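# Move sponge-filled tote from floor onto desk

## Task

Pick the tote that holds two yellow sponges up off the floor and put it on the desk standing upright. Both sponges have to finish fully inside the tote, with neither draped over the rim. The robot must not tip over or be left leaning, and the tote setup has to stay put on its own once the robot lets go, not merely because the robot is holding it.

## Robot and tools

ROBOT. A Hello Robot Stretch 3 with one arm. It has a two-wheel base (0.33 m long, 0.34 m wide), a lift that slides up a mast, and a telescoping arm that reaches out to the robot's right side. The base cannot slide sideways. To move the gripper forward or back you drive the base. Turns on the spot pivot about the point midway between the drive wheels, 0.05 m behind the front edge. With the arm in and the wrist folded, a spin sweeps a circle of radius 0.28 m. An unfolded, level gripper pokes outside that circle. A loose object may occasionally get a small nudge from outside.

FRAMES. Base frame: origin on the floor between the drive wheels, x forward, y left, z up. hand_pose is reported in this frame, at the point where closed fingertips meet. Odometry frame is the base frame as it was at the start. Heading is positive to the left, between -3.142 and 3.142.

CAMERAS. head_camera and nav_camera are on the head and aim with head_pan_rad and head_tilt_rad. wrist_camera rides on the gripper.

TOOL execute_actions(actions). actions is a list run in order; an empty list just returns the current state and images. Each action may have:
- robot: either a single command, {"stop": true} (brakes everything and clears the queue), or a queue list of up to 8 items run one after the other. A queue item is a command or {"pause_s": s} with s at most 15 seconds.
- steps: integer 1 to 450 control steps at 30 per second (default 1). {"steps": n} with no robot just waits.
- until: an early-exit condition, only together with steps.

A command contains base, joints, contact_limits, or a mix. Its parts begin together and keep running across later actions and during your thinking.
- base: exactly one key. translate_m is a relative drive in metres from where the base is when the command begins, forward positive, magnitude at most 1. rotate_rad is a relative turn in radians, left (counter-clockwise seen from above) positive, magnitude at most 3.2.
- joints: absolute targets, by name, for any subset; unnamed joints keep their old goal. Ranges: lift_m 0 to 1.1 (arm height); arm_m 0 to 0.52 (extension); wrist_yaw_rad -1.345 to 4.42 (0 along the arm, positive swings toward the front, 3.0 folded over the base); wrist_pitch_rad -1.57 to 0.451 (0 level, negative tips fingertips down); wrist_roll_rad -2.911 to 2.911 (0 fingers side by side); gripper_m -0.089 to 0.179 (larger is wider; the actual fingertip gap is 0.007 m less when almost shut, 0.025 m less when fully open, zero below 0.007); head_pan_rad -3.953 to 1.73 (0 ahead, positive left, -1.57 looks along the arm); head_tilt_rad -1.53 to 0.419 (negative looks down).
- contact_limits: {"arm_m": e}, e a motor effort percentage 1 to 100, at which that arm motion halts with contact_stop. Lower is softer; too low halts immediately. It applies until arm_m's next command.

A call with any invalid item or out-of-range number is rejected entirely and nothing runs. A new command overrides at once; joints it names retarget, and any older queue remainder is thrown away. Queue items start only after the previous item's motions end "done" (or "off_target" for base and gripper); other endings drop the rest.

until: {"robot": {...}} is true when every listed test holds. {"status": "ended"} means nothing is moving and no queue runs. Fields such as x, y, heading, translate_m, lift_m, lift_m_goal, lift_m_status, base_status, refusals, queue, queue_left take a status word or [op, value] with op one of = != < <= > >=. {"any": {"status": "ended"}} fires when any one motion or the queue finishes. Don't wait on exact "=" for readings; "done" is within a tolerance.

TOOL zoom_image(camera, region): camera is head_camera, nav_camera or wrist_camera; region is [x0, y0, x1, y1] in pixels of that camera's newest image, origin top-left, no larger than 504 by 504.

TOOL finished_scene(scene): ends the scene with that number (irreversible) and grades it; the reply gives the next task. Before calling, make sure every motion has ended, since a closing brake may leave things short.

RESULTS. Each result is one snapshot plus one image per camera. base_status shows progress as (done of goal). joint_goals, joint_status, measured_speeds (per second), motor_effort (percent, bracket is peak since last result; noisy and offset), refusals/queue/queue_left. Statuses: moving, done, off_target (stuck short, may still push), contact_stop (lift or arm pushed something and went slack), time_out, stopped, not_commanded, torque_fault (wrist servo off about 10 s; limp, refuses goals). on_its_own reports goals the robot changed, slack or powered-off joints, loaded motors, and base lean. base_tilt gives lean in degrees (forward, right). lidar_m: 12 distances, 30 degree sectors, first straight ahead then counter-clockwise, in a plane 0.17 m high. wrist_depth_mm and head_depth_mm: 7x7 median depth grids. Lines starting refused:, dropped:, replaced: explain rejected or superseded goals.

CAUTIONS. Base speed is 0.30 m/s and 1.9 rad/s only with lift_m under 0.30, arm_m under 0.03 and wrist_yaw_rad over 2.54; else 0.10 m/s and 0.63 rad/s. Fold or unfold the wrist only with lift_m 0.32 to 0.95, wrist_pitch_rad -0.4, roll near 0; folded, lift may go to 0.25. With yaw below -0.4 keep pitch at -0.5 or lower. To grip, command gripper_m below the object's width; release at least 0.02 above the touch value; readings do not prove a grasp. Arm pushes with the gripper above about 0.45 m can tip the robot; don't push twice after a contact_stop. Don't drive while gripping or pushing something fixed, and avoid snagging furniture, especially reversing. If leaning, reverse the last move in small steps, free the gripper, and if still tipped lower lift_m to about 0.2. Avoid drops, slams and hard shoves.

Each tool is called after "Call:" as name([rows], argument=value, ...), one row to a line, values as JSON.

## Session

Call:
execute_actions(actions=[])

Scene clock: 0.00 s.
robot.base_odometry: x=+0.000 y=+0.000 heading=+0.000 (m, m, rad; robot's odometry frame)
robot.turned_by_wheels: +0.000 (rad since the last result)
robot.turned_by_imu: +0.000 (rad since the last result)
robot.base_tilt: forward=+0.1 right=-0.9 (deg)
robot.lidar_m: 1.99 1.65 1.83 1.75 1.48 1.61 2.15 2.22 2.10 1.73 1.75 1.68
robot.head_depth_mm: 1861 1929 1899 1941 1933 1432 1814 / 1859 1922 1915 1913 1927 1448 1979 / 1851 1926 1913 1914 1940 1425 1929 / 1845 1889 1895 1927 1920 1434 1964 / 1870 1897 1873 1898 1927 1425 1950 / 1888 1878 1895 1905 1925 1420 1930 / 1851 1889 1888 1924 1953 1417 1895
robot.base_status: not_commanded
robot.joint_positions: lift_m=+0.355 arm_m=-0.002 wrist_yaw_rad=+2.800 wrist_pitch_rad=-0.354 wrist_roll_rad=-0.017 gripper_m=+0.037 head_pan_rad=-0.009 head_tilt_rad=+0.010
robot.joint_goals: lift_m=+0.355 arm_m=-0.002 wrist_yaw_rad=+2.800 wrist_pitch_rad=-0.354 wrist_roll_rad=-0.017 gripper_m=+0.037 head_pan_rad=-0.009 head_tilt_rad=+0.010
robot.joint_status: lift_m=not_commanded arm_m=not_commanded wrist_yaw_rad=not_commanded wrist_pitch_rad=not_commanded wrist_roll_rad=not_commanded gripper_m=not_commanded head_pan_rad=not_commanded head_tilt_rad=not_commanded
robot.measured_speeds: translate_m=+0.000 rotate_rad=+0.000 lift_m=+0.000 arm_m=+0.000 wrist_yaw_rad=+0.000 wrist_pitch_rad=+0.000 wrist_roll_rad=+0.000 head_pan_rad=+0.000 head_tilt_rad=+0.000
robot: refusals=0 queue=idle queue_left=0
robot.motor_effort: left_wheel=+1 right_wheel=-1 lift_m=+37 arm_m=-1 wrist_yaw_rad=+0 wrist_pitch_rad=+5 wrist_roll_rad=+0 gripper_m=+0 head_pan_rad=-1 head_tilt_rad=+2 (%)
robot.hand_pose: x=+0.0565 y=+0.0755 z=+0.3826 quat_wxyz=(+0.242, +0.701, +0.007, +0.671) (m; robot's base frame)
robot.wrist_depth_mm: - - - - - - - / - - - - - - - / - - - - - - - / - - - - - - - / - 825 839 848 813 803 822 / - 667 - 660 672 672 668 / 548 587 555 567 553 561 570
pictures: head_camera (sideways: a quarter turn clockwise sets it upright), nav_camera (sideways: a quarter turn counterclockwise sets it upright), wrist_camera
Images, in order (width x height): head_camera 896x504, nav_camera 672x504, wrist_camera 644x364.

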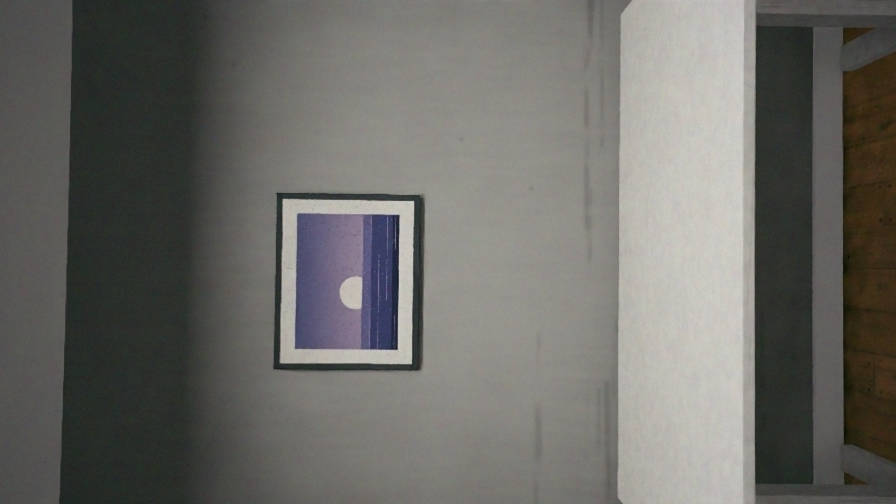

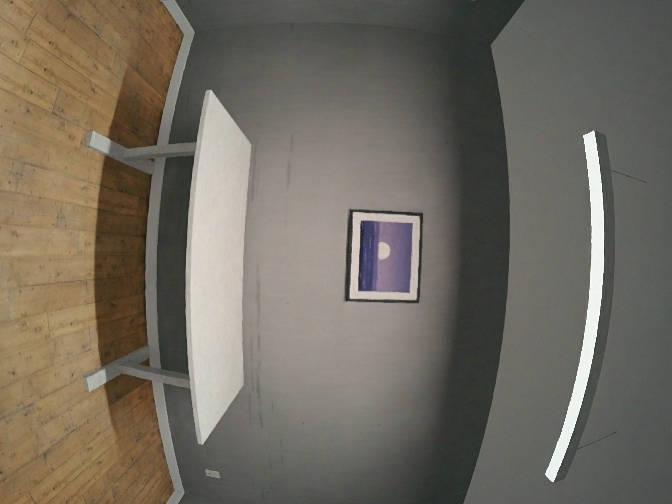

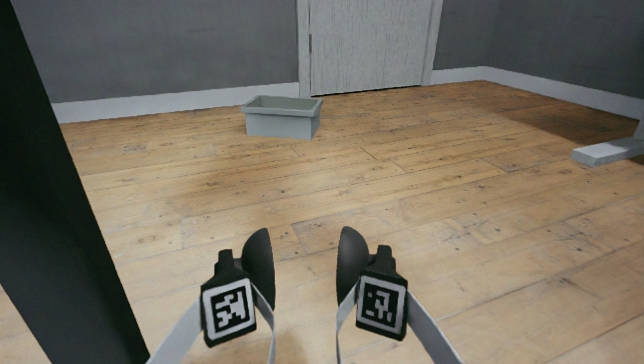

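Call:
execute_actions([
  {"robot":{"joints":{"head_tilt_rad":-0.8,"head_pan_rad":1.4}},"steps":100,"until":{"robot":{"status":"ended"}}},
])

Scene clock: 4.67 s.
robot.base_odometry: x=+0.000 y=+0.000 heading=+0.000 (m, m, rad; robot's odometry frame)
robot.turned_by_wheels: +0.000 (rad since the last result)
robot.turned_by_imu: +0.001 (rad since the last result)
robot.base_tilt: forward=+0.1 right=-0.9 (deg)
robot.lidar_m: 1.99 1.65 1.83 1.75 1.49 1.60 2.15 2.23 2.09 1.73 1.75 1.69
robot.head_depth_mm: 1577 1860 2059 1731 1451 1258 1107 / 1575 1813 2038 1723 1439 1247 1101 / 1561 1794 1994 1670 1450 1247 1101 / 1527 1751 1994 1712 1441 1254 1101 / 1493 1735 1977 1710 1444 1253 1118 / 1463 1681 1911 1703 1451 1250 - / 1449 1632 1924 1704 1446 1300 -
robot.base_status: not_commanded
robot.joint_positions: lift_m=+0.355 arm_m=-0.002 wrist_yaw_rad=+2.800 wrist_pitch_rad=-0.354 wrist_roll_rad=-0.017 gripper_m=+0.037 head_pan_rad=+1.393 head_tilt_rad=-0.789
robot.joint_goals: lift_m=+0.355 arm_m=-0.002 wrist_yaw_rad=+2.800 wrist_pitch_rad=-0.354 wrist_roll_rad=-0.017 gripper_m=+0.037 head_pan_rad=+1.400 head_tilt_rad=-0.800
robot.joint_status: lift_m=not_commanded arm_m=not_commanded wrist_yaw_rad=not_commanded wrist_pitch_rad=not_commanded wrist_roll_rad=not_commanded gripper_m=not_commanded head_pan_rad=done head_tilt_rad=done
robot.measured_speeds: translate_m=+0.000 rotate_rad=+0.000 lift_m=+0.000 arm_m=+0.000 wrist_yaw_rad=+0.000 wrist_pitch_rad=+0.000 wrist_roll_rad=+0.000 head_pan_rad=+0.000 head_tilt_rad=+0.000
robot: refusals=0 queue=done queue_left=0
robot.motor_effort: left_wheel=+1(0) right_wheel=+0(1) lift_m=+36(36) arm_m=+0(0) wrist_yaw_rad=+0(0) wrist_pitch_rad=+5(5) wrist_roll_rad=+0(0) gripper_m=+1(0) head_pan_rad=+2(36) head_tilt_rad=-4(34) (%)
robot.hand_pose: x=+0.0565 y=+0.0755 z=+0.3826 quat_wxyz=(+0.242, +0.701, +0.007, +0.671) (m; robot's base frame)
robot.wrist_depth_mm: - - - - - - - / - - - - - - - / - - - - - - - / - - - - - - - / - 828 844 807 838 822 829 / - 668 - 684 680 661 654 / 551 582 548 571 544 571 561
pictures: head_camera (sideways: a quarter turn clockwise sets it upright), nav_camera (sideways: a quarter turn counterclockwise sets it upright), wrist_camera
Images, in order (width x height): head_camera 896x504, nav_camera 672x504, wrist_camera 644x364.

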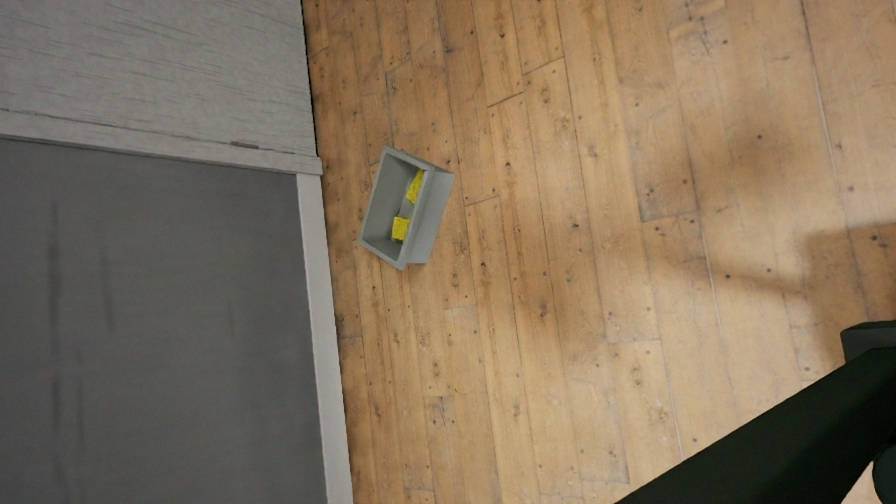

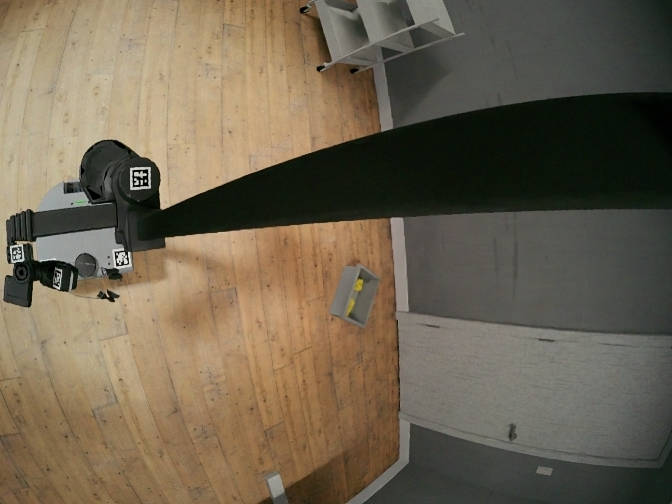

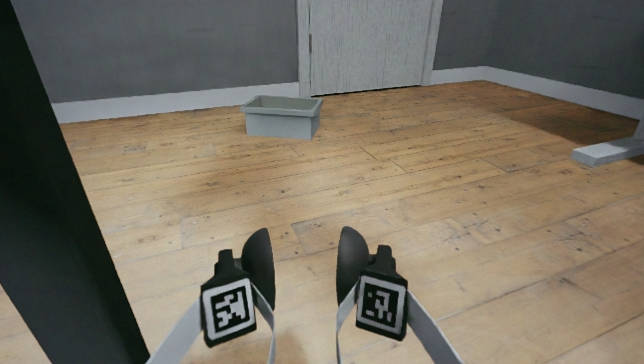

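Call:
execute_actions([
  {"robot":[{"base":{"rotate_rad":1.45},"joints":{"lift_m":0.5,"wrist_pitch_rad":-0.4,"head_pan_rad":-1.57,"head_tilt_rad":-1.1}},{"base":{"translate_m":0.85},"joints":{"wrist_yaw_rad":0.0}},{"base":{"rotate_rad":1.18},"joints":{"wrist_pitch_rad":-1.57,"wrist_roll_rad":1.5,"gripper_m":0.07,"arm_m":0.25}}],"steps":450,"until":{"robot":{"status":"ended"}}},
  {"steps":300,"until":{"robot":{"status":"ended"}}},
])

Scene clock: 37.60 s.
robot.base_odometry: x=+0.102 y=+0.844 heading=+2.630 (m, m, rad; robot's odometry frame)
robot.turned_by_wheels: +2.630 (rad since the last result)
robot.turned_by_imu: +2.622 (rad since the last result)
robot.base_tilt: forward=-0.2 right=-0.9 (deg)
robot.lidar_m: 1.06 1.25 2.34 2.95 2.55 2.06 1.95 1.46 1.27 0.95 0.91 0.95
robot.head_depth_mm: 1220 1591 1551 1408 1278 1171 1103 / 1127 1430 1554 1401 1267 1167 - / 1049 1323 1550 - 1275 - - / 997 1222 1490 1352 1252 - - / 952 1155 1436 1402 1267 1164 1082 / 896 1077 1340 1394 1276 1165 1079 / 847 1013 1231 1383 1262 1158 1081
robot.base_status: done (rotate_rad +1.1799 of +1.1800)
robot.joint_positions: lift_m=+0.499 arm_m=+0.250 wrist_yaw_rad=+0.000 wrist_pitch_rad=-1.556 wrist_roll_rad=+1.498 gripper_m=+0.070 head_pan_rad=-1.563 head_tilt_rad=-1.087
robot.joint_goals: lift_m=+0.500 arm_m=+0.250 wrist_yaw_rad=+0.000 wrist_pitch_rad=-1.570 wrist_roll_rad=+1.500 gripper_m=+0.070 head_pan_rad=-1.570 head_tilt_rad=-1.100
robot.joint_status: lift_m=done arm_m=done wrist_yaw_rad=done wrist_pitch_rad=done wrist_roll_rad=done gripper_m=done head_pan_rad=done head_tilt_rad=done
robot.measured_speeds: translate_m=+0.000 rotate_rad=+0.000 lift_m=+0.000 arm_m=+0.000 wrist_yaw_rad=+0.000 wrist_pitch_rad=+0.000 wrist_roll_rad=+0.000 head_pan_rad=+0.000 head_tilt_rad=+0.000
robot: refusals=0 queue=done queue_left=0
robot.motor_effort: left_wheel=-1(4) right_wheel=+1(4) lift_m=+52(54) arm_m=+4(4) wrist_yaw_rad=-1(1) wrist_pitch_rad=-2(5) wrist_roll_rad=+1(1) gripper_m=+0(84) head_pan_rad=-3(37) head_tilt_rad=-6(23) (%)
robot.hand_pose: x=-0.0216 y=-0.3741 z=+0.3815 quat_wxyz=(+0.026, +0.025, -0.712, -0.702) (m; robot's base frame)
robot.wrist_depth_mm: 500 506 509 511 520 539 - / 512 454 514 540 535 - - / 525 509 490 526 541 - - / 539 528 540 550 562 - - / 551 534 502 562 575 - - / 562 484 528 577 - 592 608 / 571 586 586 598 604 597 624
pictures: head_camera (sideways: a quarter turn clockwise sets it upright), nav_camera (sideways: a quarter turn counterclockwise sets it upright), wrist_camera
Images, in order (width x height): head_camera 896x504, nav_camera 672x504, wrist_camera 644x364.

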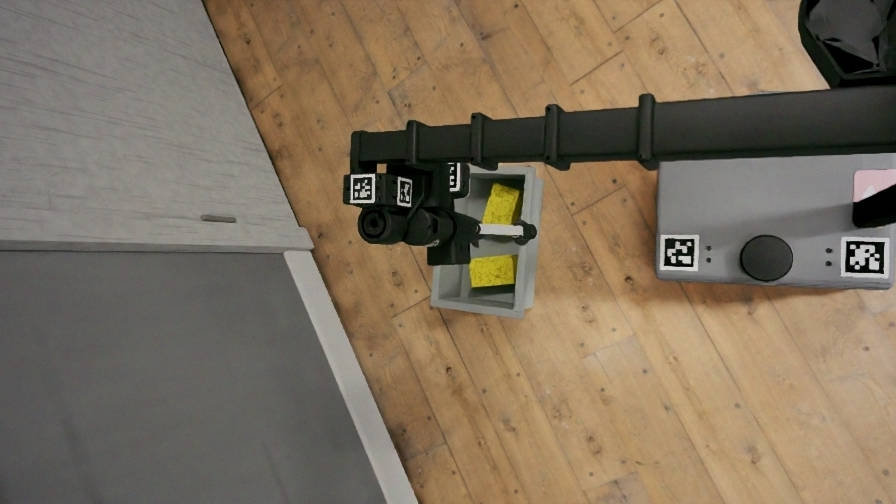

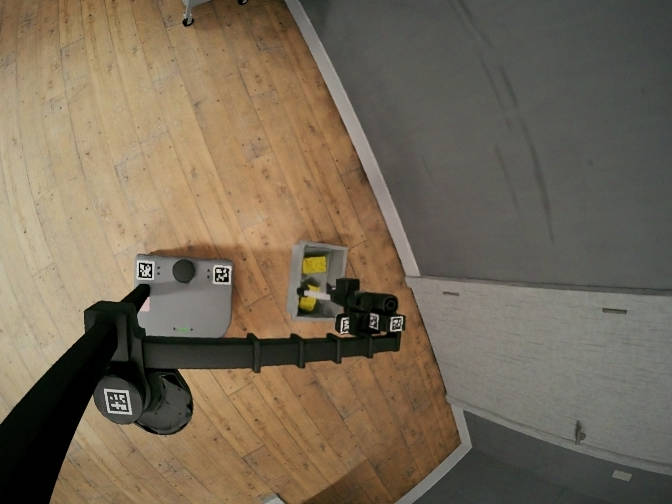

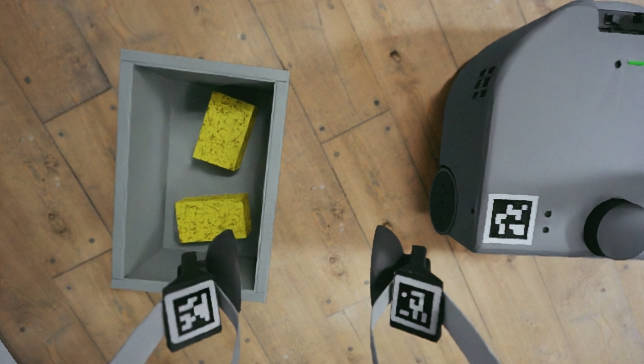

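Call:
execute_actions([
  {"robot":{"base":{"translate_m":-0.035},"joints":{"arm_m":0.3,"lift_m":0.29,"wrist_roll_rad":1.58}},"steps":300,"until":{"robot":{"status":"ended"}}},
])

Scene clock: 51.57 s.
robot.base_odometry: x=+0.133 y=+0.827 heading=+2.630 (m, m, rad; robot's odometry frame)
robot.turned_by_wheels: +0.000 (rad since the last result)
robot.turned_by_imu: +0.001 (rad since the last result)
robot.base_tilt: forward=+0.0 right=-0.9 (deg)
robot.lidar_m: 1.09 1.31 2.37 2.94 2.56 2.03 1.92 1.43 1.29 0.97 0.93 0.97
robot.head_depth_mm: 1244 1620 1555 1404 1273 1170 1108 / 1154 1465 1550 1393 1276 1195 - / 1069 1334 1550 1424 1276 - - / 1006 1246 1493 1426 1244 - - / 967 1173 1468 1366 1253 1163 1083 / 917 1094 1365 1390 1263 1165 1082 / 869 1030 1259 1387 1265 1161 1086
robot.base_status: done (translate_m -0.0350 of -0.0350)
robot.joint_positions: lift_m=+0.291 arm_m=+0.300 wrist_yaw_rad=+0.000 wrist_pitch_rad=-1.557 wrist_roll_rad=+1.577 gripper_m=+0.070 head_pan_rad=-1.563 head_tilt_rad=-1.087
robot.joint_goals: lift_m=+0.290 arm_m=+0.300 wrist_yaw_rad=+0.000 wrist_pitch_rad=-1.570 wrist_roll_rad=+1.580 gripper_m=+0.070 head_pan_rad=-1.570 head_tilt_rad=-1.100
robot.joint_status: lift_m=done arm_m=done wrist_yaw_rad=done wrist_pitch_rad=done wrist_roll_rad=done gripper_m=done head_pan_rad=done head_tilt_rad=done
robot.measured_speeds: translate_m=+0.000 rotate_rad=+0.000 lift_m=+0.000 arm_m=+0.000 wrist_yaw_rad=+0.000 wrist_pitch_rad=+0.000 wrist_roll_rad=+0.000 head_pan_rad=+0.000 head_tilt_rad=+0.000
robot: refusals=0 queue=done queue_left=0
robot.motor_effort: left_wheel=-1(4) right_wheel=+1(2) lift_m=+17(50) arm_m=+4(5) wrist_yaw_rad=+0(1) wrist_pitch_rad=-2(2) wrist_roll_rad=+1(1) gripper_m=+0(0) head_pan_rad=-3(3) head_tilt_rad=-5(5) (%)
robot.hand_pose: x=-0.0215 y=-0.4238 z=+0.1728 quat_wxyz=(-0.002, -0.002, -0.712, -0.702) (m; robot's base frame)
robot.wrist_depth_mm: 306 312 310 317 319 320 323 / 196 199 203 317 325 329 329 / 227 317 277 324 333 338 334 / 228 323 283 330 340 338 - / 229 328 331 342 345 352 - / 232 317 327 349 - 356 367 / 233 301 305 354 367 365 373
pictures: head_camera (sideways: a quarter turn clockwise sets it upright), nav_camera (sideways: a quarter turn counterclockwise sets it upright), wrist_camera
Images, in order (width x height): head_camera 896x504, nav_camera 672x504, wrist_camera 644x364.

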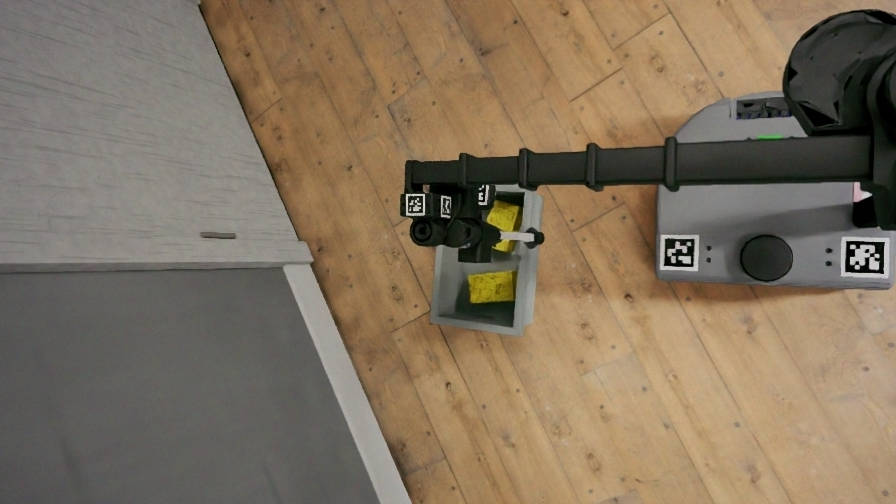

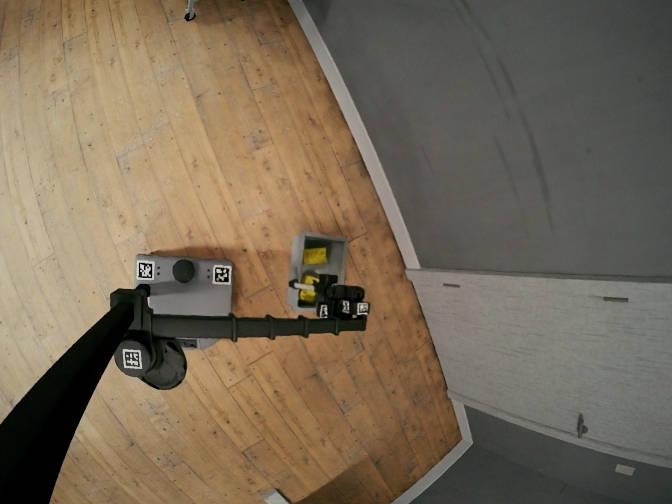

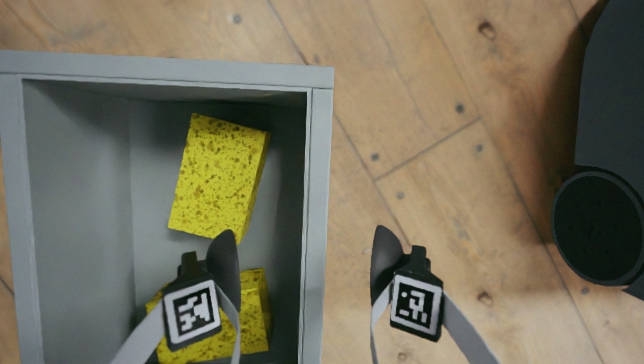

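Call:
execute_actions([
  {"robot":[{"base":{"translate_m":0.04},"joints":{"arm_m":0.296,"lift_m":0.24}},{"joints":{"lift_m":0.155}}],"steps":300,"until":{"robot":{"status":"ended"}}},
])

Scene clock: 62.30 s.
robot.base_odometry: x=+0.098 y=+0.846 heading=+2.630 (m, m, rad; robot's odometry frame)
robot.turned_by_wheels: +0.000 (rad since the last result)
robot.turned_by_imu: +0.002 (rad since the last result)
robot.base_tilt: forward=+0.0 right=-0.9 (deg)
robot.lidar_m: 1.05 1.25 2.34 2.94 2.56 2.07 1.95 1.46 1.26 0.95 0.91 0.95
robot.head_depth_mm: 1220 1589 1558 1401 1275 1171 1087 / 1127 1440 1542 1390 1273 1194 - / 1052 1313 1547 1415 1271 - - / 994 1216 1489 1416 1251 - - / 949 1149 1452 1391 1269 1169 1076 / 893 1068 1337 1389 1261 1158 1080 / 851 999 1238 1382 1272 1162 1077
robot.base_status: done (translate_m +0.0400 of +0.0400)
robot.joint_positions: lift_m=+0.156 arm_m=+0.296 wrist_yaw_rad=+0.000 wrist_pitch_rad=-1.557 wrist_roll_rad=+1.577 gripper_m=+0.070 head_pan_rad=-1.563 head_tilt_rad=-1.087
robot.joint_goals: lift_m=+0.155 arm_m=+0.296 wrist_yaw_rad=+0.000 wrist_pitch_rad=-1.570 wrist_roll_rad=+1.580 gripper_m=+0.070 head_pan_rad=-1.570 head_tilt_rad=-1.100
robot.joint_status: lift_m=done arm_m=done wrist_yaw_rad=done wrist_pitch_rad=done wrist_roll_rad=done gripper_m=done head_pan_rad=done head_tilt_rad=done
robot.measured_speeds: translate_m=+0.000 rotate_rad=+0.000 lift_m=+0.000 arm_m=+0.000 wrist_yaw_rad=+0.000 wrist_pitch_rad=+0.000 wrist_roll_rad=+0.000 head_pan_rad=+0.000 head_tilt_rad=+0.000
robot: refusals=0 queue=done queue_left=0
robot.motor_effort: left_wheel=-1(3) right_wheel=+1(6) lift_m=+17(19) arm_m=-4(6) wrist_yaw_rad=+0(0) wrist_pitch_rad=-2(2) wrist_roll_rad=+1(1) gripper_m=+0(0) head_pan_rad=-3(3) head_tilt_rad=-5(5) (%)
robot.hand_pose: x=-0.0215 y=-0.4204 z=+0.0378 quat_wxyz=(-0.002, -0.002, -0.712, -0.702) (m; robot's base frame)
robot.wrist_depth_mm: 135 135 178 69 186 188 190 / 138 138 180 71 190 192 194 / 139 141 187 72 193 196 198 / 143 144 190 74 199 201 203 / 191 147 195 76 203 207 208 / 195 195 200 77 - 210 214 / 176 166 190 79 214 215 218
pictures: head_camera (sideways: a quarter turn clockwise sets it upright), nav_camera (sideways: a quarter turn counterclockwise sets it upright), wrist_camera
Images, in order (width x height): head_camera 896x504, nav_camera 672x504, wrist_camera 644x364.

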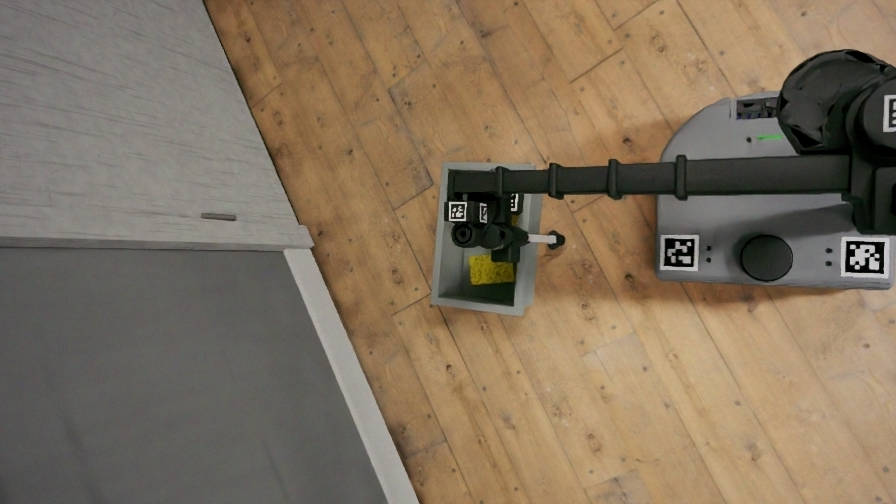

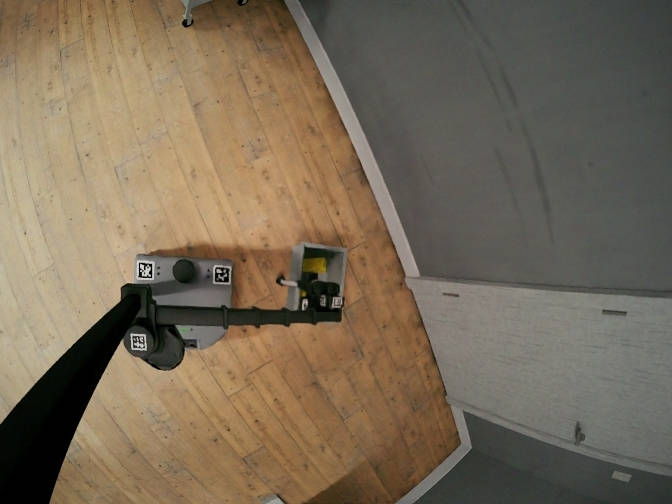

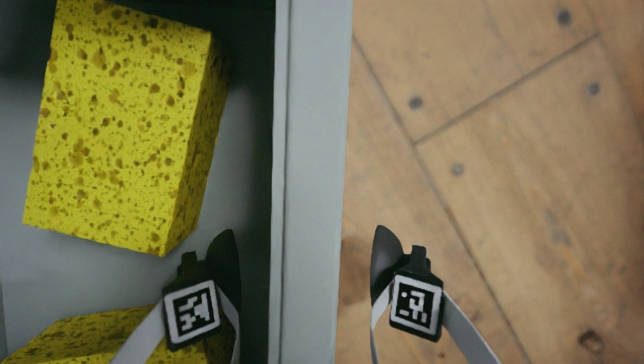

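Call:
execute_actions([
  {"robot":[{"joints":{"gripper_m":-0.025}},{"pause_s":0.5},{"joints":{"lift_m":0.3,"wrist_pitch_rad":-1.4}}],"steps":300,"until":{"robot":{"status":"ended"}}},
])

Scene clock: 74.00 s.
robot.base_odometry: x=+0.098 y=+0.846 heading=+2.630 (m, m, rad; robot's odometry frame)
robot.turned_by_wheels: +0.000 (rad since the last result)
robot.turned_by_imu: +0.002 (rad since the last result)
robot.base_tilt: forward=+0.0 right=-0.8 (deg)
robot.lidar_m: 1.05 1.25 2.34 2.95 2.56 2.07 1.95 1.46 0.46 0.44 0.91 0.95
robot.head_depth_mm: 1224 1568 1558 1402 1275 1174 1103 / 1129 1429 1562 1398 1265 1180 - / 1058 1320 1534 1413 1283 - - / 992 1225 1509 1203 1274 - - / 950 1146 1442 1344 1271 1166 1085 / 892 1072 1333 1393 1277 1162 1079 / 848 1001 1233 1387 1273 1166 1077
robot.base_status: done (translate_m +0.0400 of +0.0400)
robot.joint_positions: lift_m=+0.299 arm_m=+0.296 wrist_yaw_rad=+0.000 wrist_pitch_rad=-1.418 wrist_roll_rad=+1.581 gripper_m=-0.024 head_pan_rad=-1.563 head_tilt_rad=-1.087
robot.joint_goals: lift_m=+0.300 arm_m=+0.296 wrist_yaw_rad=+0.000 wrist_pitch_rad=-1.400 wrist_roll_rad=+1.580 gripper_m=-0.025 head_pan_rad=-1.570 head_tilt_rad=-1.100
robot.joint_status: lift_m=done arm_m=done wrist_yaw_rad=done wrist_pitch_rad=done wrist_roll_rad=done gripper_m=done head_pan_rad=done head_tilt_rad=done
robot.measured_speeds: translate_m=+0.000 rotate_rad=+0.000 lift_m=+0.000 arm_m=+0.000 wrist_yaw_rad=+0.000 wrist_pitch_rad=+0.000 wrist_roll_rad=+0.000 head_pan_rad=+0.000 head_tilt_rad=+0.000
robot: refusals=0 queue=done queue_left=0
robot.motor_effort: left_wheel=-1(1) right_wheel=+1(2) lift_m=+57(58) arm_m=-3(5) wrist_yaw_rad=+0(1) wrist_pitch_rad=+5(6) wrist_roll_rad=-1(1) gripper_m=-21(97) head_pan_rad=-3(3) head_tilt_rad=-6(6) (%)
robot.hand_pose: x=-0.0215 y=-0.4562 z=+0.1810 quat_wxyz=(-0.004, -0.004, -0.759, -0.651) (m; robot's base frame)
robot.wrist_depth_mm: 196 179 179 68 313 304 297 / 204 155 149 70 321 309 304 / 203 159 154 72 325 316 310 / 205 163 159 74 335 328 319 / 206 222 182 76 339 335 322 / 207 228 217 79 347 339 326 / 208 184 172 81 360 347 335
pictures: head_camera (sideways: a quarter turn clockwise sets it upright), nav_camera (sideways: a quarter turn counterclockwise sets it upright), wrist_camera
Images, in order (width x height): head_camera 896x504, nav_camera 672x504, wrist_camera 644x364.

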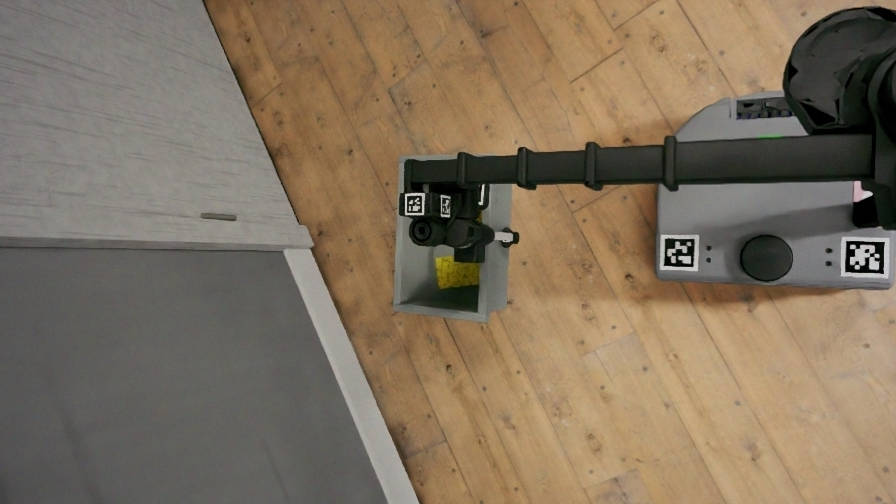

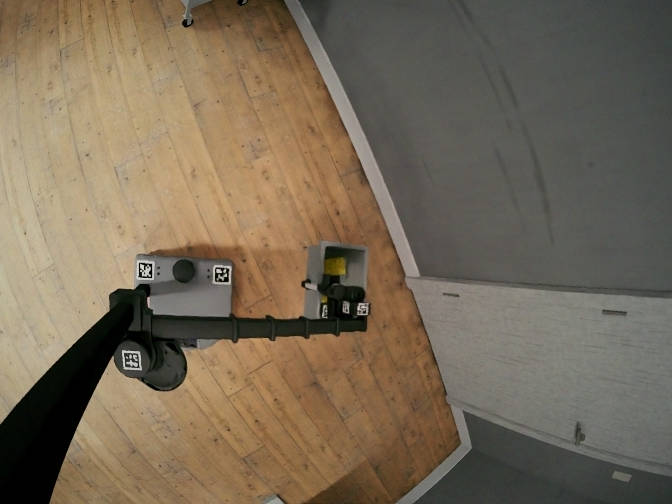

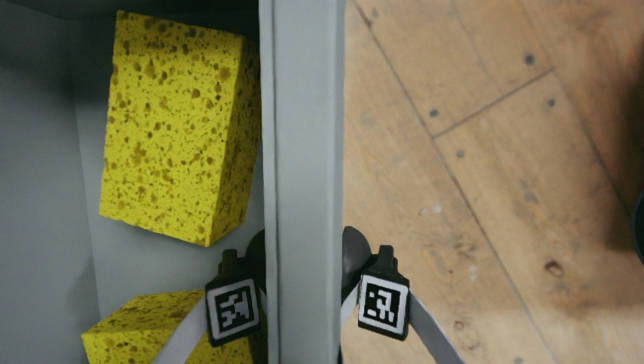

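Call:
execute_actions([
  {"robot":[{"base":{"rotate_rad":-0.314},"joints":{"lift_m":1.06,"arm_m":0.1,"head_tilt_rad":-0.7}},{"base":{"translate_m":-0.885}},{"base":{"rotate_rad":-0.746}}],"steps":450,"until":{"robot":{"status":"ended"}}},
  {"steps":300,"until":{"robot":{"status":"ended"}}},
])

Scene clock: 97.70 s.
robot.base_odometry: x=+0.698 y=+0.196 heading=+1.570 (m, m, rad; robot's odometry frame)
robot.turned_by_wheels: -1.060 (rad since the last result)
robot.turned_by_imu: -1.049 (rad since the last result)
robot.base_tilt: forward=+0.1 right=-0.8 (deg)
robot.lidar_m: 1.54 1.62 1.87 2.84 2.96 2.14 1.91 1.85 1.19 1.29 0.93 1.61
robot.head_depth_mm: - - - - 360 1250 1133 / - - - 524 365 1246 1134 / - - - - 367 1252 1129 / 1076 1221 1121 - 371 1241 1121 / 1066 1224 1070 505 377 1240 1130 / 1072 1221 1074 475 381 1244 1121 / 1079 1218 1067 825 1412 1289 1129
robot.base_status: done (rotate_rad -0.7459 of -0.7460)
robot.joint_positions: lift_m=+1.059 arm_m=+0.100 wrist_yaw_rad=+0.000 wrist_pitch_rad=-1.416 wrist_roll_rad=+1.581 gripper_m=-0.024 head_pan_rad=-1.563 head_tilt_rad=-0.704
robot.joint_goals: lift_m=+1.060 arm_m=+0.100 wrist_yaw_rad=+0.000 wrist_pitch_rad=-1.400 wrist_roll_rad=+1.580 gripper_m=-0.025 head_pan_rad=-1.570 head_tilt_rad=-0.700
robot.joint_status: lift_m=done arm_m=done wrist_yaw_rad=done wrist_pitch_rad=done wrist_roll_rad=done gripper_m=done head_pan_rad=done head_tilt_rad=done
robot.measured_speeds: translate_m=+0.000 rotate_rad=+0.000 lift_m=+0.000 arm_m=+0.000 wrist_yaw_rad=+0.000 wrist_pitch_rad=+0.000 wrist_roll_rad=+0.000 head_pan_rad=+0.000 head_tilt_rad=+0.000
robot: refusals=0 queue=done queue_left=0
robot.motor_effort: left_wheel=+2(5) right_wheel=-3(9) lift_m=+58(58) arm_m=-4(5) wrist_yaw_rad=+0(1) wrist_pitch_rad=+5(5) wrist_roll_rad=-1(1) gripper_m=-21(21) head_pan_rad=-3(3) head_tilt_rad=+1(21) (%)
robot.hand_pose: x=-0.0215 y=-0.2607 z=+0.9410 quat_wxyz=(-0.003, -0.003, -0.759, -0.651) (m; robot's base frame)
robot.wrist_depth_mm: 199 182 152 68 - - - / 205 157 151 70 - - - / 206 163 155 72 - - - / 202 168 161 74 - - - / 204 229 176 76 - - - / 205 231 220 79 - - - / 206 190 173 82 - - -
pictures: head_camera (sideways: a quarter turn clockwise sets it upright), nav_camera (sideways: a quarter turn counterclockwise sets it upright), wrist_camera
Images, in order (width x height): head_camera 896x504, nav_camera 672x504, wrist_camera 644x364.

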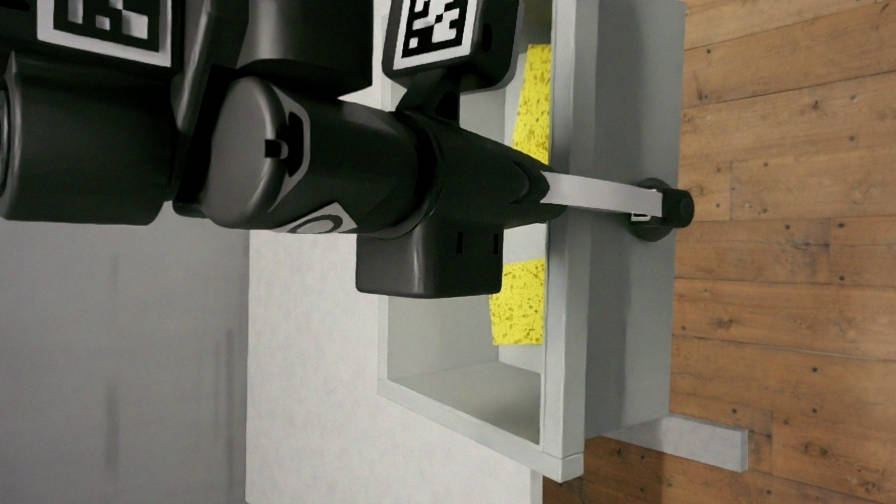

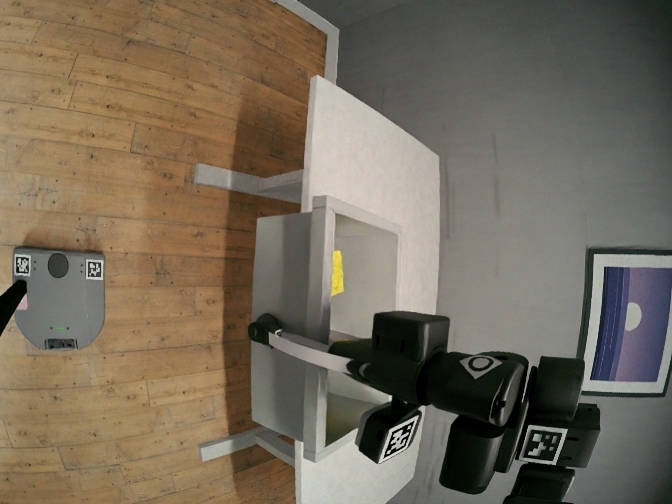

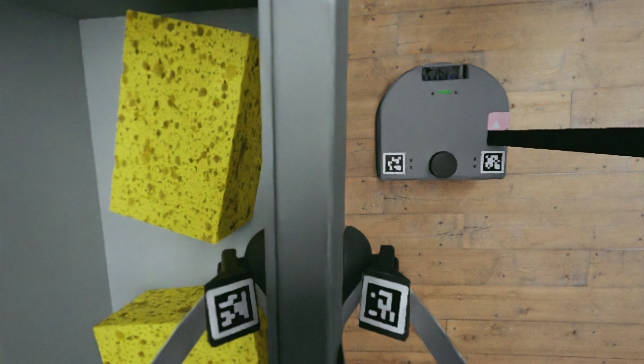

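Call:
execute_actions([
  {"robot":{"joints":{"arm_m":0.51}},"steps":450,"until":{"robot":{"status":"ended"}}},
])

Scene clock: 105.90 s.
robot.base_odometry: x=+0.698 y=+0.196 heading=+1.570 (m, m, rad; robot's odometry frame)
robot.turned_by_wheels: +0.000 (rad since the last result)
robot.turned_by_imu: +0.002 (rad since the last result)
robot.base_tilt: forward=+0.1 right=-0.9 (deg)
robot.lidar_m: 1.54 1.63 1.88 2.84 2.95 2.15 1.90 1.86 1.19 1.29 0.93 1.62
robot.head_depth_mm: 1088 1210 1083 839 1468 1310 1130 / 1090 778 958 839 1452 1302 1133 / - 783 692 836 1450 1303 1127 / 1065 792 696 833 1443 1301 1129 / 1070 1148 711 831 1450 1296 1133 / 1077 1218 1067 830 1421 1295 1126 / 1078 1222 1067 827 1455 1294 1124
robot.base_status: done (rotate_rad -0.7459 of -0.7460)
robot.joint_positions: lift_m=+1.059 arm_m=+0.510 wrist_yaw_rad=+0.000 wrist_pitch_rad=-1.416 wrist_roll_rad=+1.581 gripper_m=-0.024 head_pan_rad=-1.563 head_tilt_rad=-0.704
robot.joint_goals: lift_m=+1.060 arm_m=+0.510 wrist_yaw_rad=+0.000 wrist_pitch_rad=-1.400 wrist_roll_rad=+1.580 gripper_m=-0.025 head_pan_rad=-1.570 head_tilt_rad=-0.700
robot.joint_status: lift_m=done arm_m=done wrist_yaw_rad=done wrist_pitch_rad=done wrist_roll_rad=done gripper_m=done head_pan_rad=done head_tilt_rad=done
robot.measured_speeds: translate_m=+0.000 rotate_rad=+0.000 lift_m=+0.000 arm_m=+0.000 wrist_yaw_rad=+0.000 wrist_pitch_rad=+0.000 wrist_roll_rad=+0.000 head_pan_rad=+0.000 head_tilt_rad=+0.000
robot: refusals=0 queue=done queue_left=0
robot.motor_effort: left_wheel=+1(1) right_wheel=-2(2) lift_m=+58(58) arm_m=+4(4) wrist_yaw_rad=+0(0) wrist_pitch_rad=+5(5) wrist_roll_rad=+0(1) gripper_m=-21(22) head_pan_rad=-3(3) head_tilt_rad=+2(2) (%)
robot.hand_pose: x=-0.0215 y=-0.6701 z=+0.9410 quat_wxyz=(-0.004, -0.004, -0.760, -0.650) (m; robot's base frame)
robot.wrist_depth_mm: 196 184 151 68 344 - 986 / 203 158 150 70 359 - - / 205 163 155 72 364 - - / 202 168 161 74 374 - - / 204 229 176 76 380 - - / 205 235 210 78 385 - - / 206 189 173 81 405 - -
pictures: head_camera (sideways: a quarter turn clockwise sets it upright), nav_camera (sideways: a quarter turn counterclockwise sets it upright), wrist_camera
Images, in order (width x height): head_camera 896x504, nav_camera 672x504, wrist_camera 644x364.

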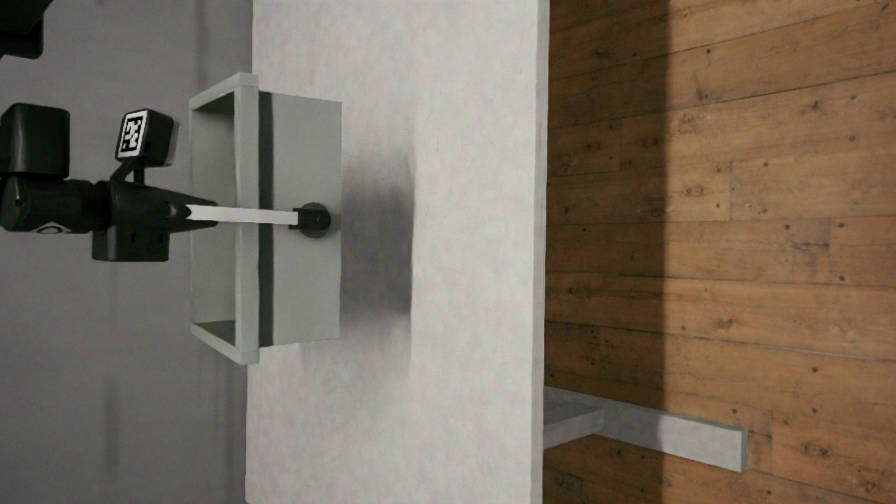

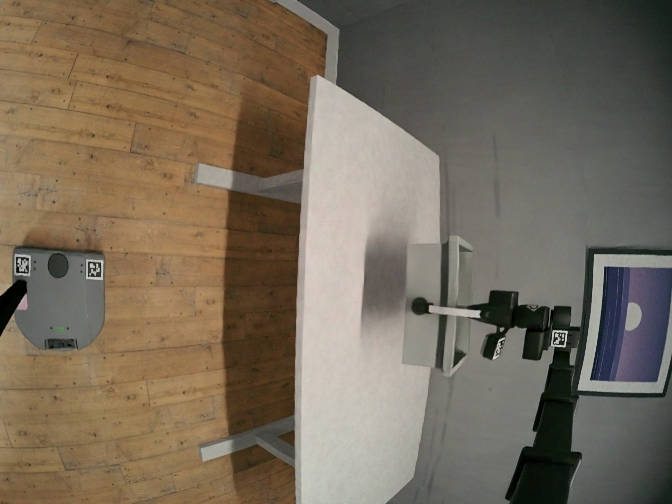

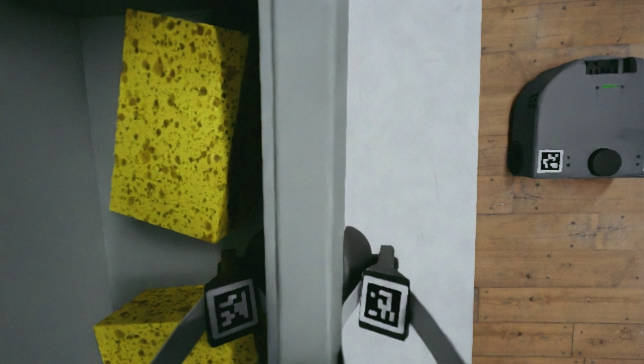

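Call:
execute_actions([
  {"robot":[{"joints":{"arm_m":0.518,"lift_m":0.92}}],"steps":450,"until":{"robot":{"status":"ended"}}},
])

Scene clock: 112.43 s.
robot.base_odometry: x=+0.698 y=+0.196 heading=+1.570 (m, m, rad; robot's odometry frame)
robot.turned_by_wheels: +0.000 (rad since the last result)
robot.turned_by_imu: +0.001 (rad since the last result)
robot.base_tilt: forward=-0.1 right=-0.9 (deg)
robot.lidar_m: 1.54 1.62 1.88 2.84 2.94 2.15 1.90 1.86 1.19 1.29 0.93 1.61
robot.head_depth_mm: 1075 1186 - 789 1472 1303 1136 / 1072 - 902 814 1463 1299 1129 / 1054 - 879 791 1459 1299 1125 / 1073 1224 894 798 1463 1295 1126 / 1077 1216 926 808 1445 1292 1134 / 1081 1225 1068 828 1408 1296 1124 / 1079 1223 1069 830 1443 1281 1127
robot.base_status: done (rotate_rad -0.7459 of -0.7460)
robot.joint_positions: lift_m=+0.920 arm_m=+0.518 wrist_yaw_rad=+0.000 wrist_pitch_rad=-1.416 wrist_roll_rad=+1.581 gripper_m=-0.024 head_pan_rad=-1.563 head_tilt_rad=-0.704
robot.joint_goals: lift_m=+0.920 arm_m=+0.518 wrist_yaw_rad=+0.000 wrist_pitch_rad=-1.400 wrist_roll_rad=+1.580 gripper_m=-0.025 head_pan_rad=-1.570 head_tilt_rad=-0.700
robot.joint_status: lift_m=done arm_m=done wrist_yaw_rad=done wrist_pitch_rad=done wrist_roll_rad=done gripper_m=done head_pan_rad=done head_tilt_rad=done
robot.measured_speeds: translate_m=+0.000 rotate_rad=+0.000 lift_m=+0.000 arm_m=+0.000 wrist_yaw_rad=+0.000 wrist_pitch_rad=+0.000 wrist_roll_rad=+0.000 head_pan_rad=+0.000 head_tilt_rad=+0.000
robot: refusals=0 queue=done queue_left=0
robot.motor_effort: left_wheel=+2(2) right_wheel=-2(2) lift_m=+21(58) arm_m=+4(4) wrist_yaw_rad=+0(0) wrist_pitch_rad=+5(5) wrist_roll_rad=-1(0) gripper_m=-21(22) head_pan_rad=-3(3) head_tilt_rad=+2(2) (%)
robot.hand_pose: x=-0.0215 y=-0.6781 z=+0.8022 quat_wxyz=(-0.004, -0.004, -0.760, -0.650) (m; robot's base frame)
robot.wrist_depth_mm: 199 184 151 68 217 213 869 / 204 157 150 70 222 216 - / 204 163 155 72 227 221 - / 202 169 162 74 233 226 921 / 203 230 175 76 238 232 952 / 205 233 220 78 241 237 958 / 207 190 173 81 251 242 985
pictures: head_camera (sideways: a quarter turn clockwise sets it upright), nav_camera (sideways: a quarter turn counterclockwise sets it upright), wrist_camera
Images, in order (width x height): head_camera 896x504, nav_camera 672x504, wrist_camera 644x364.

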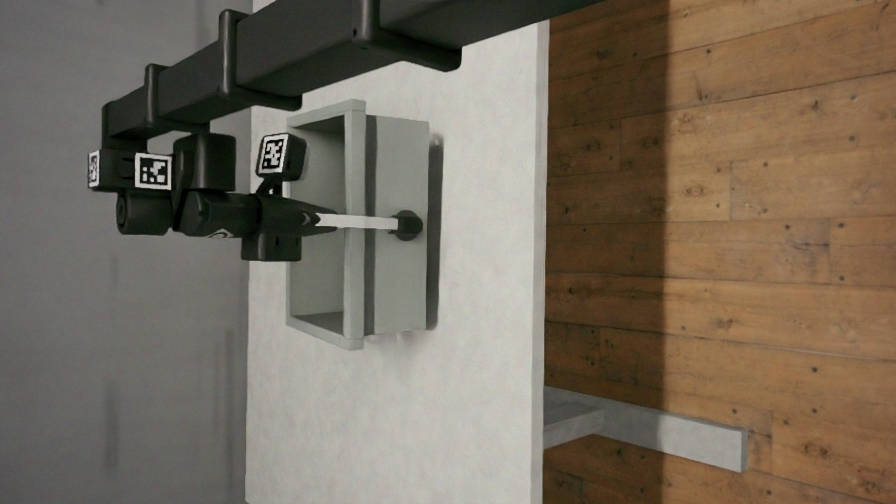

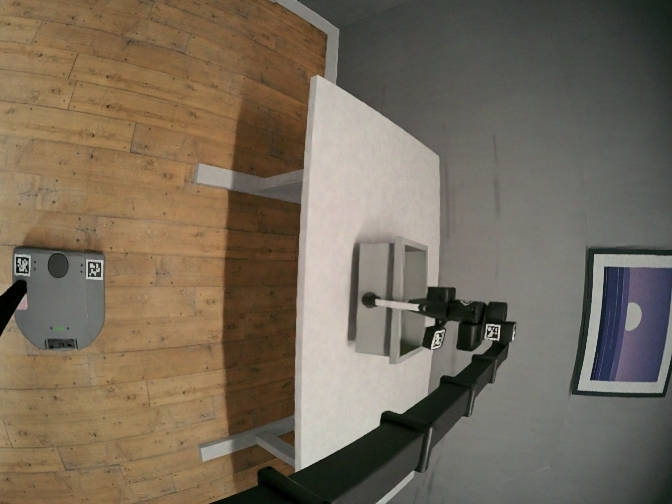

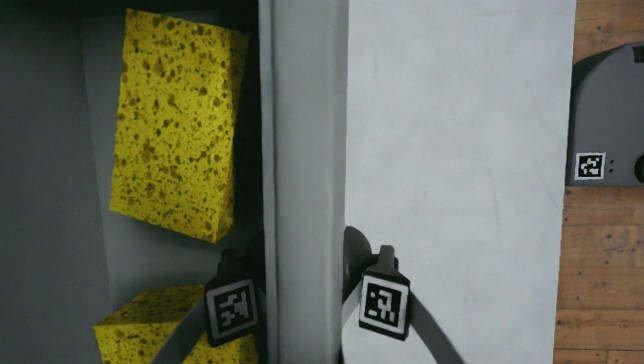

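The desk height matches scene 1, so I'll use the same set-down sequence.

Call:
execute_actions([
  {"robot":[{"joints":{"lift_m":0.893}},{"joints":{"lift_m":0.882,"wrist_pitch_rad":-1.5}}],"steps":450,"until":{"robot":{"status":"ended"}}},
])

Scene clock: 117.13 s.
robot.base_odometry: x=+0.698 y=+0.196 heading=+1.570 (m, m, rad; robot's odometry frame)
robot.turned_by_wheels: +0.000 (rad since the last result)
robot.turned_by_imu: +0.001 (rad since the last result)
robot.base_tilt: forward=+0.1 right=-0.8 (deg)
robot.lidar_m: 1.54 1.62 1.88 2.85 2.95 2.15 1.90 1.86 1.19 1.29 0.93 1.61
robot.head_depth_mm: 1074 1226 1156 - 1458 1293 1134 / 1068 1168 897 805 1467 1295 1126 / 1069 - 927 787 1469 1291 1130 / 1071 1205 926 785 1472 1294 1129 / 1074 1212 951 805 1443 1298 1122 / 1078 1219 1070 827 1407 1300 1132 / 1075 1214 1063 828 1450 1292 1121
robot.base_status: done (rotate_rad -0.7459 of -0.7460)
robot.joint_positions: lift_m=+0.883 arm_m=+0.518 wrist_yaw_rad=+0.000 wrist_pitch_rad=-1.500 wrist_roll_rad=+1.581 gripper_m=-0.024 head_pan_rad=-1.563 head_tilt_rad=-0.704
robot.joint_goals: lift_m=+0.882 arm_m=+0.518 wrist_yaw_rad=+0.000 wrist_pitch_rad=-1.500 wrist_roll_rad=+1.580 gripper_m=-0.025 head_pan_rad=-1.570 head_tilt_rad=-0.700
robot.joint_status: lift_m=done arm_m=done wrist_yaw_rad=done wrist_pitch_rad=done wrist_roll_rad=done gripper_m=done head_pan_rad=done head_tilt_rad=done
robot.measured_speeds: translate_m=+0.000 rotate_rad=+0.000 lift_m=+0.000 arm_m=+0.000 wrist_yaw_rad=+0.000 wrist_pitch_rad=+0.000 wrist_roll_rad=+0.000 head_pan_rad=+0.000 head_tilt_rad=+0.000
robot: refusals=0 queue=done queue_left=0
robot.motor_effort: left_wheel=+2(1) right_wheel=-2(3) lift_m=+20(23) arm_m=+3(4) wrist_yaw_rad=+0(0) wrist_pitch_rad=+0(4) wrist_roll_rad=+0(1) gripper_m=-21(22) head_pan_rad=-3(3) head_tilt_rad=+2(1) (%)
robot.hand_pose: x=-0.0215 y=-0.6565 z=+0.7639 quat_wxyz=(-0.003, -0.004, -0.731, -0.682) (m; robot's base frame)
robot.wrist_depth_mm: 179 144 182 72 188 186 887 / 190 146 149 74 191 191 - / 193 150 180 76 195 194 - / 198 152 195 78 200 200 947 / 203 155 199 79 203 205 943 / 209 208 208 81 209 208 971 / 212 180 188 83 215 213 -
pictures: head_camera (sideways: a quarter turn clockwise sets it upright), nav_camera (sideways: a quarter turn counterclockwise sets it upright), wrist_camera
Images, in order (width x height): head_camera 896x504, nav_camera 672x504, wrist_camera 644x364.

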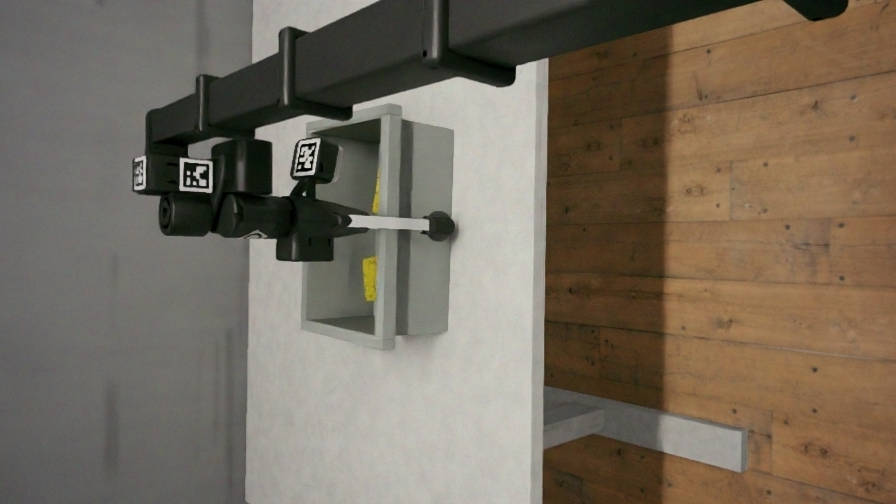

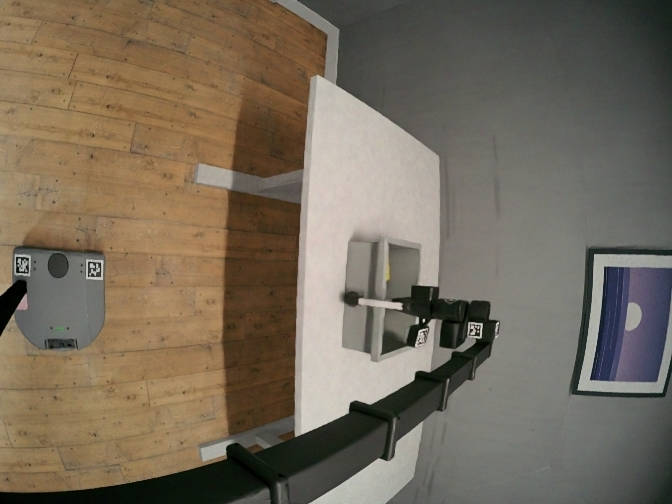

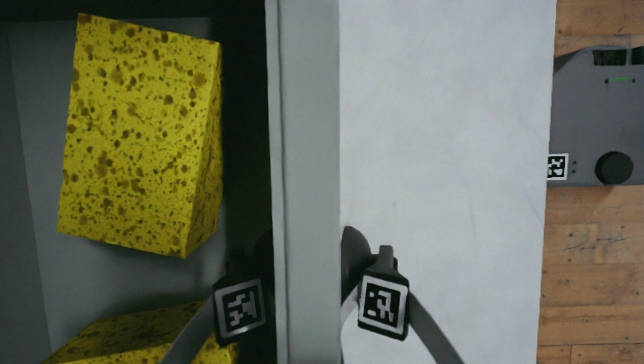

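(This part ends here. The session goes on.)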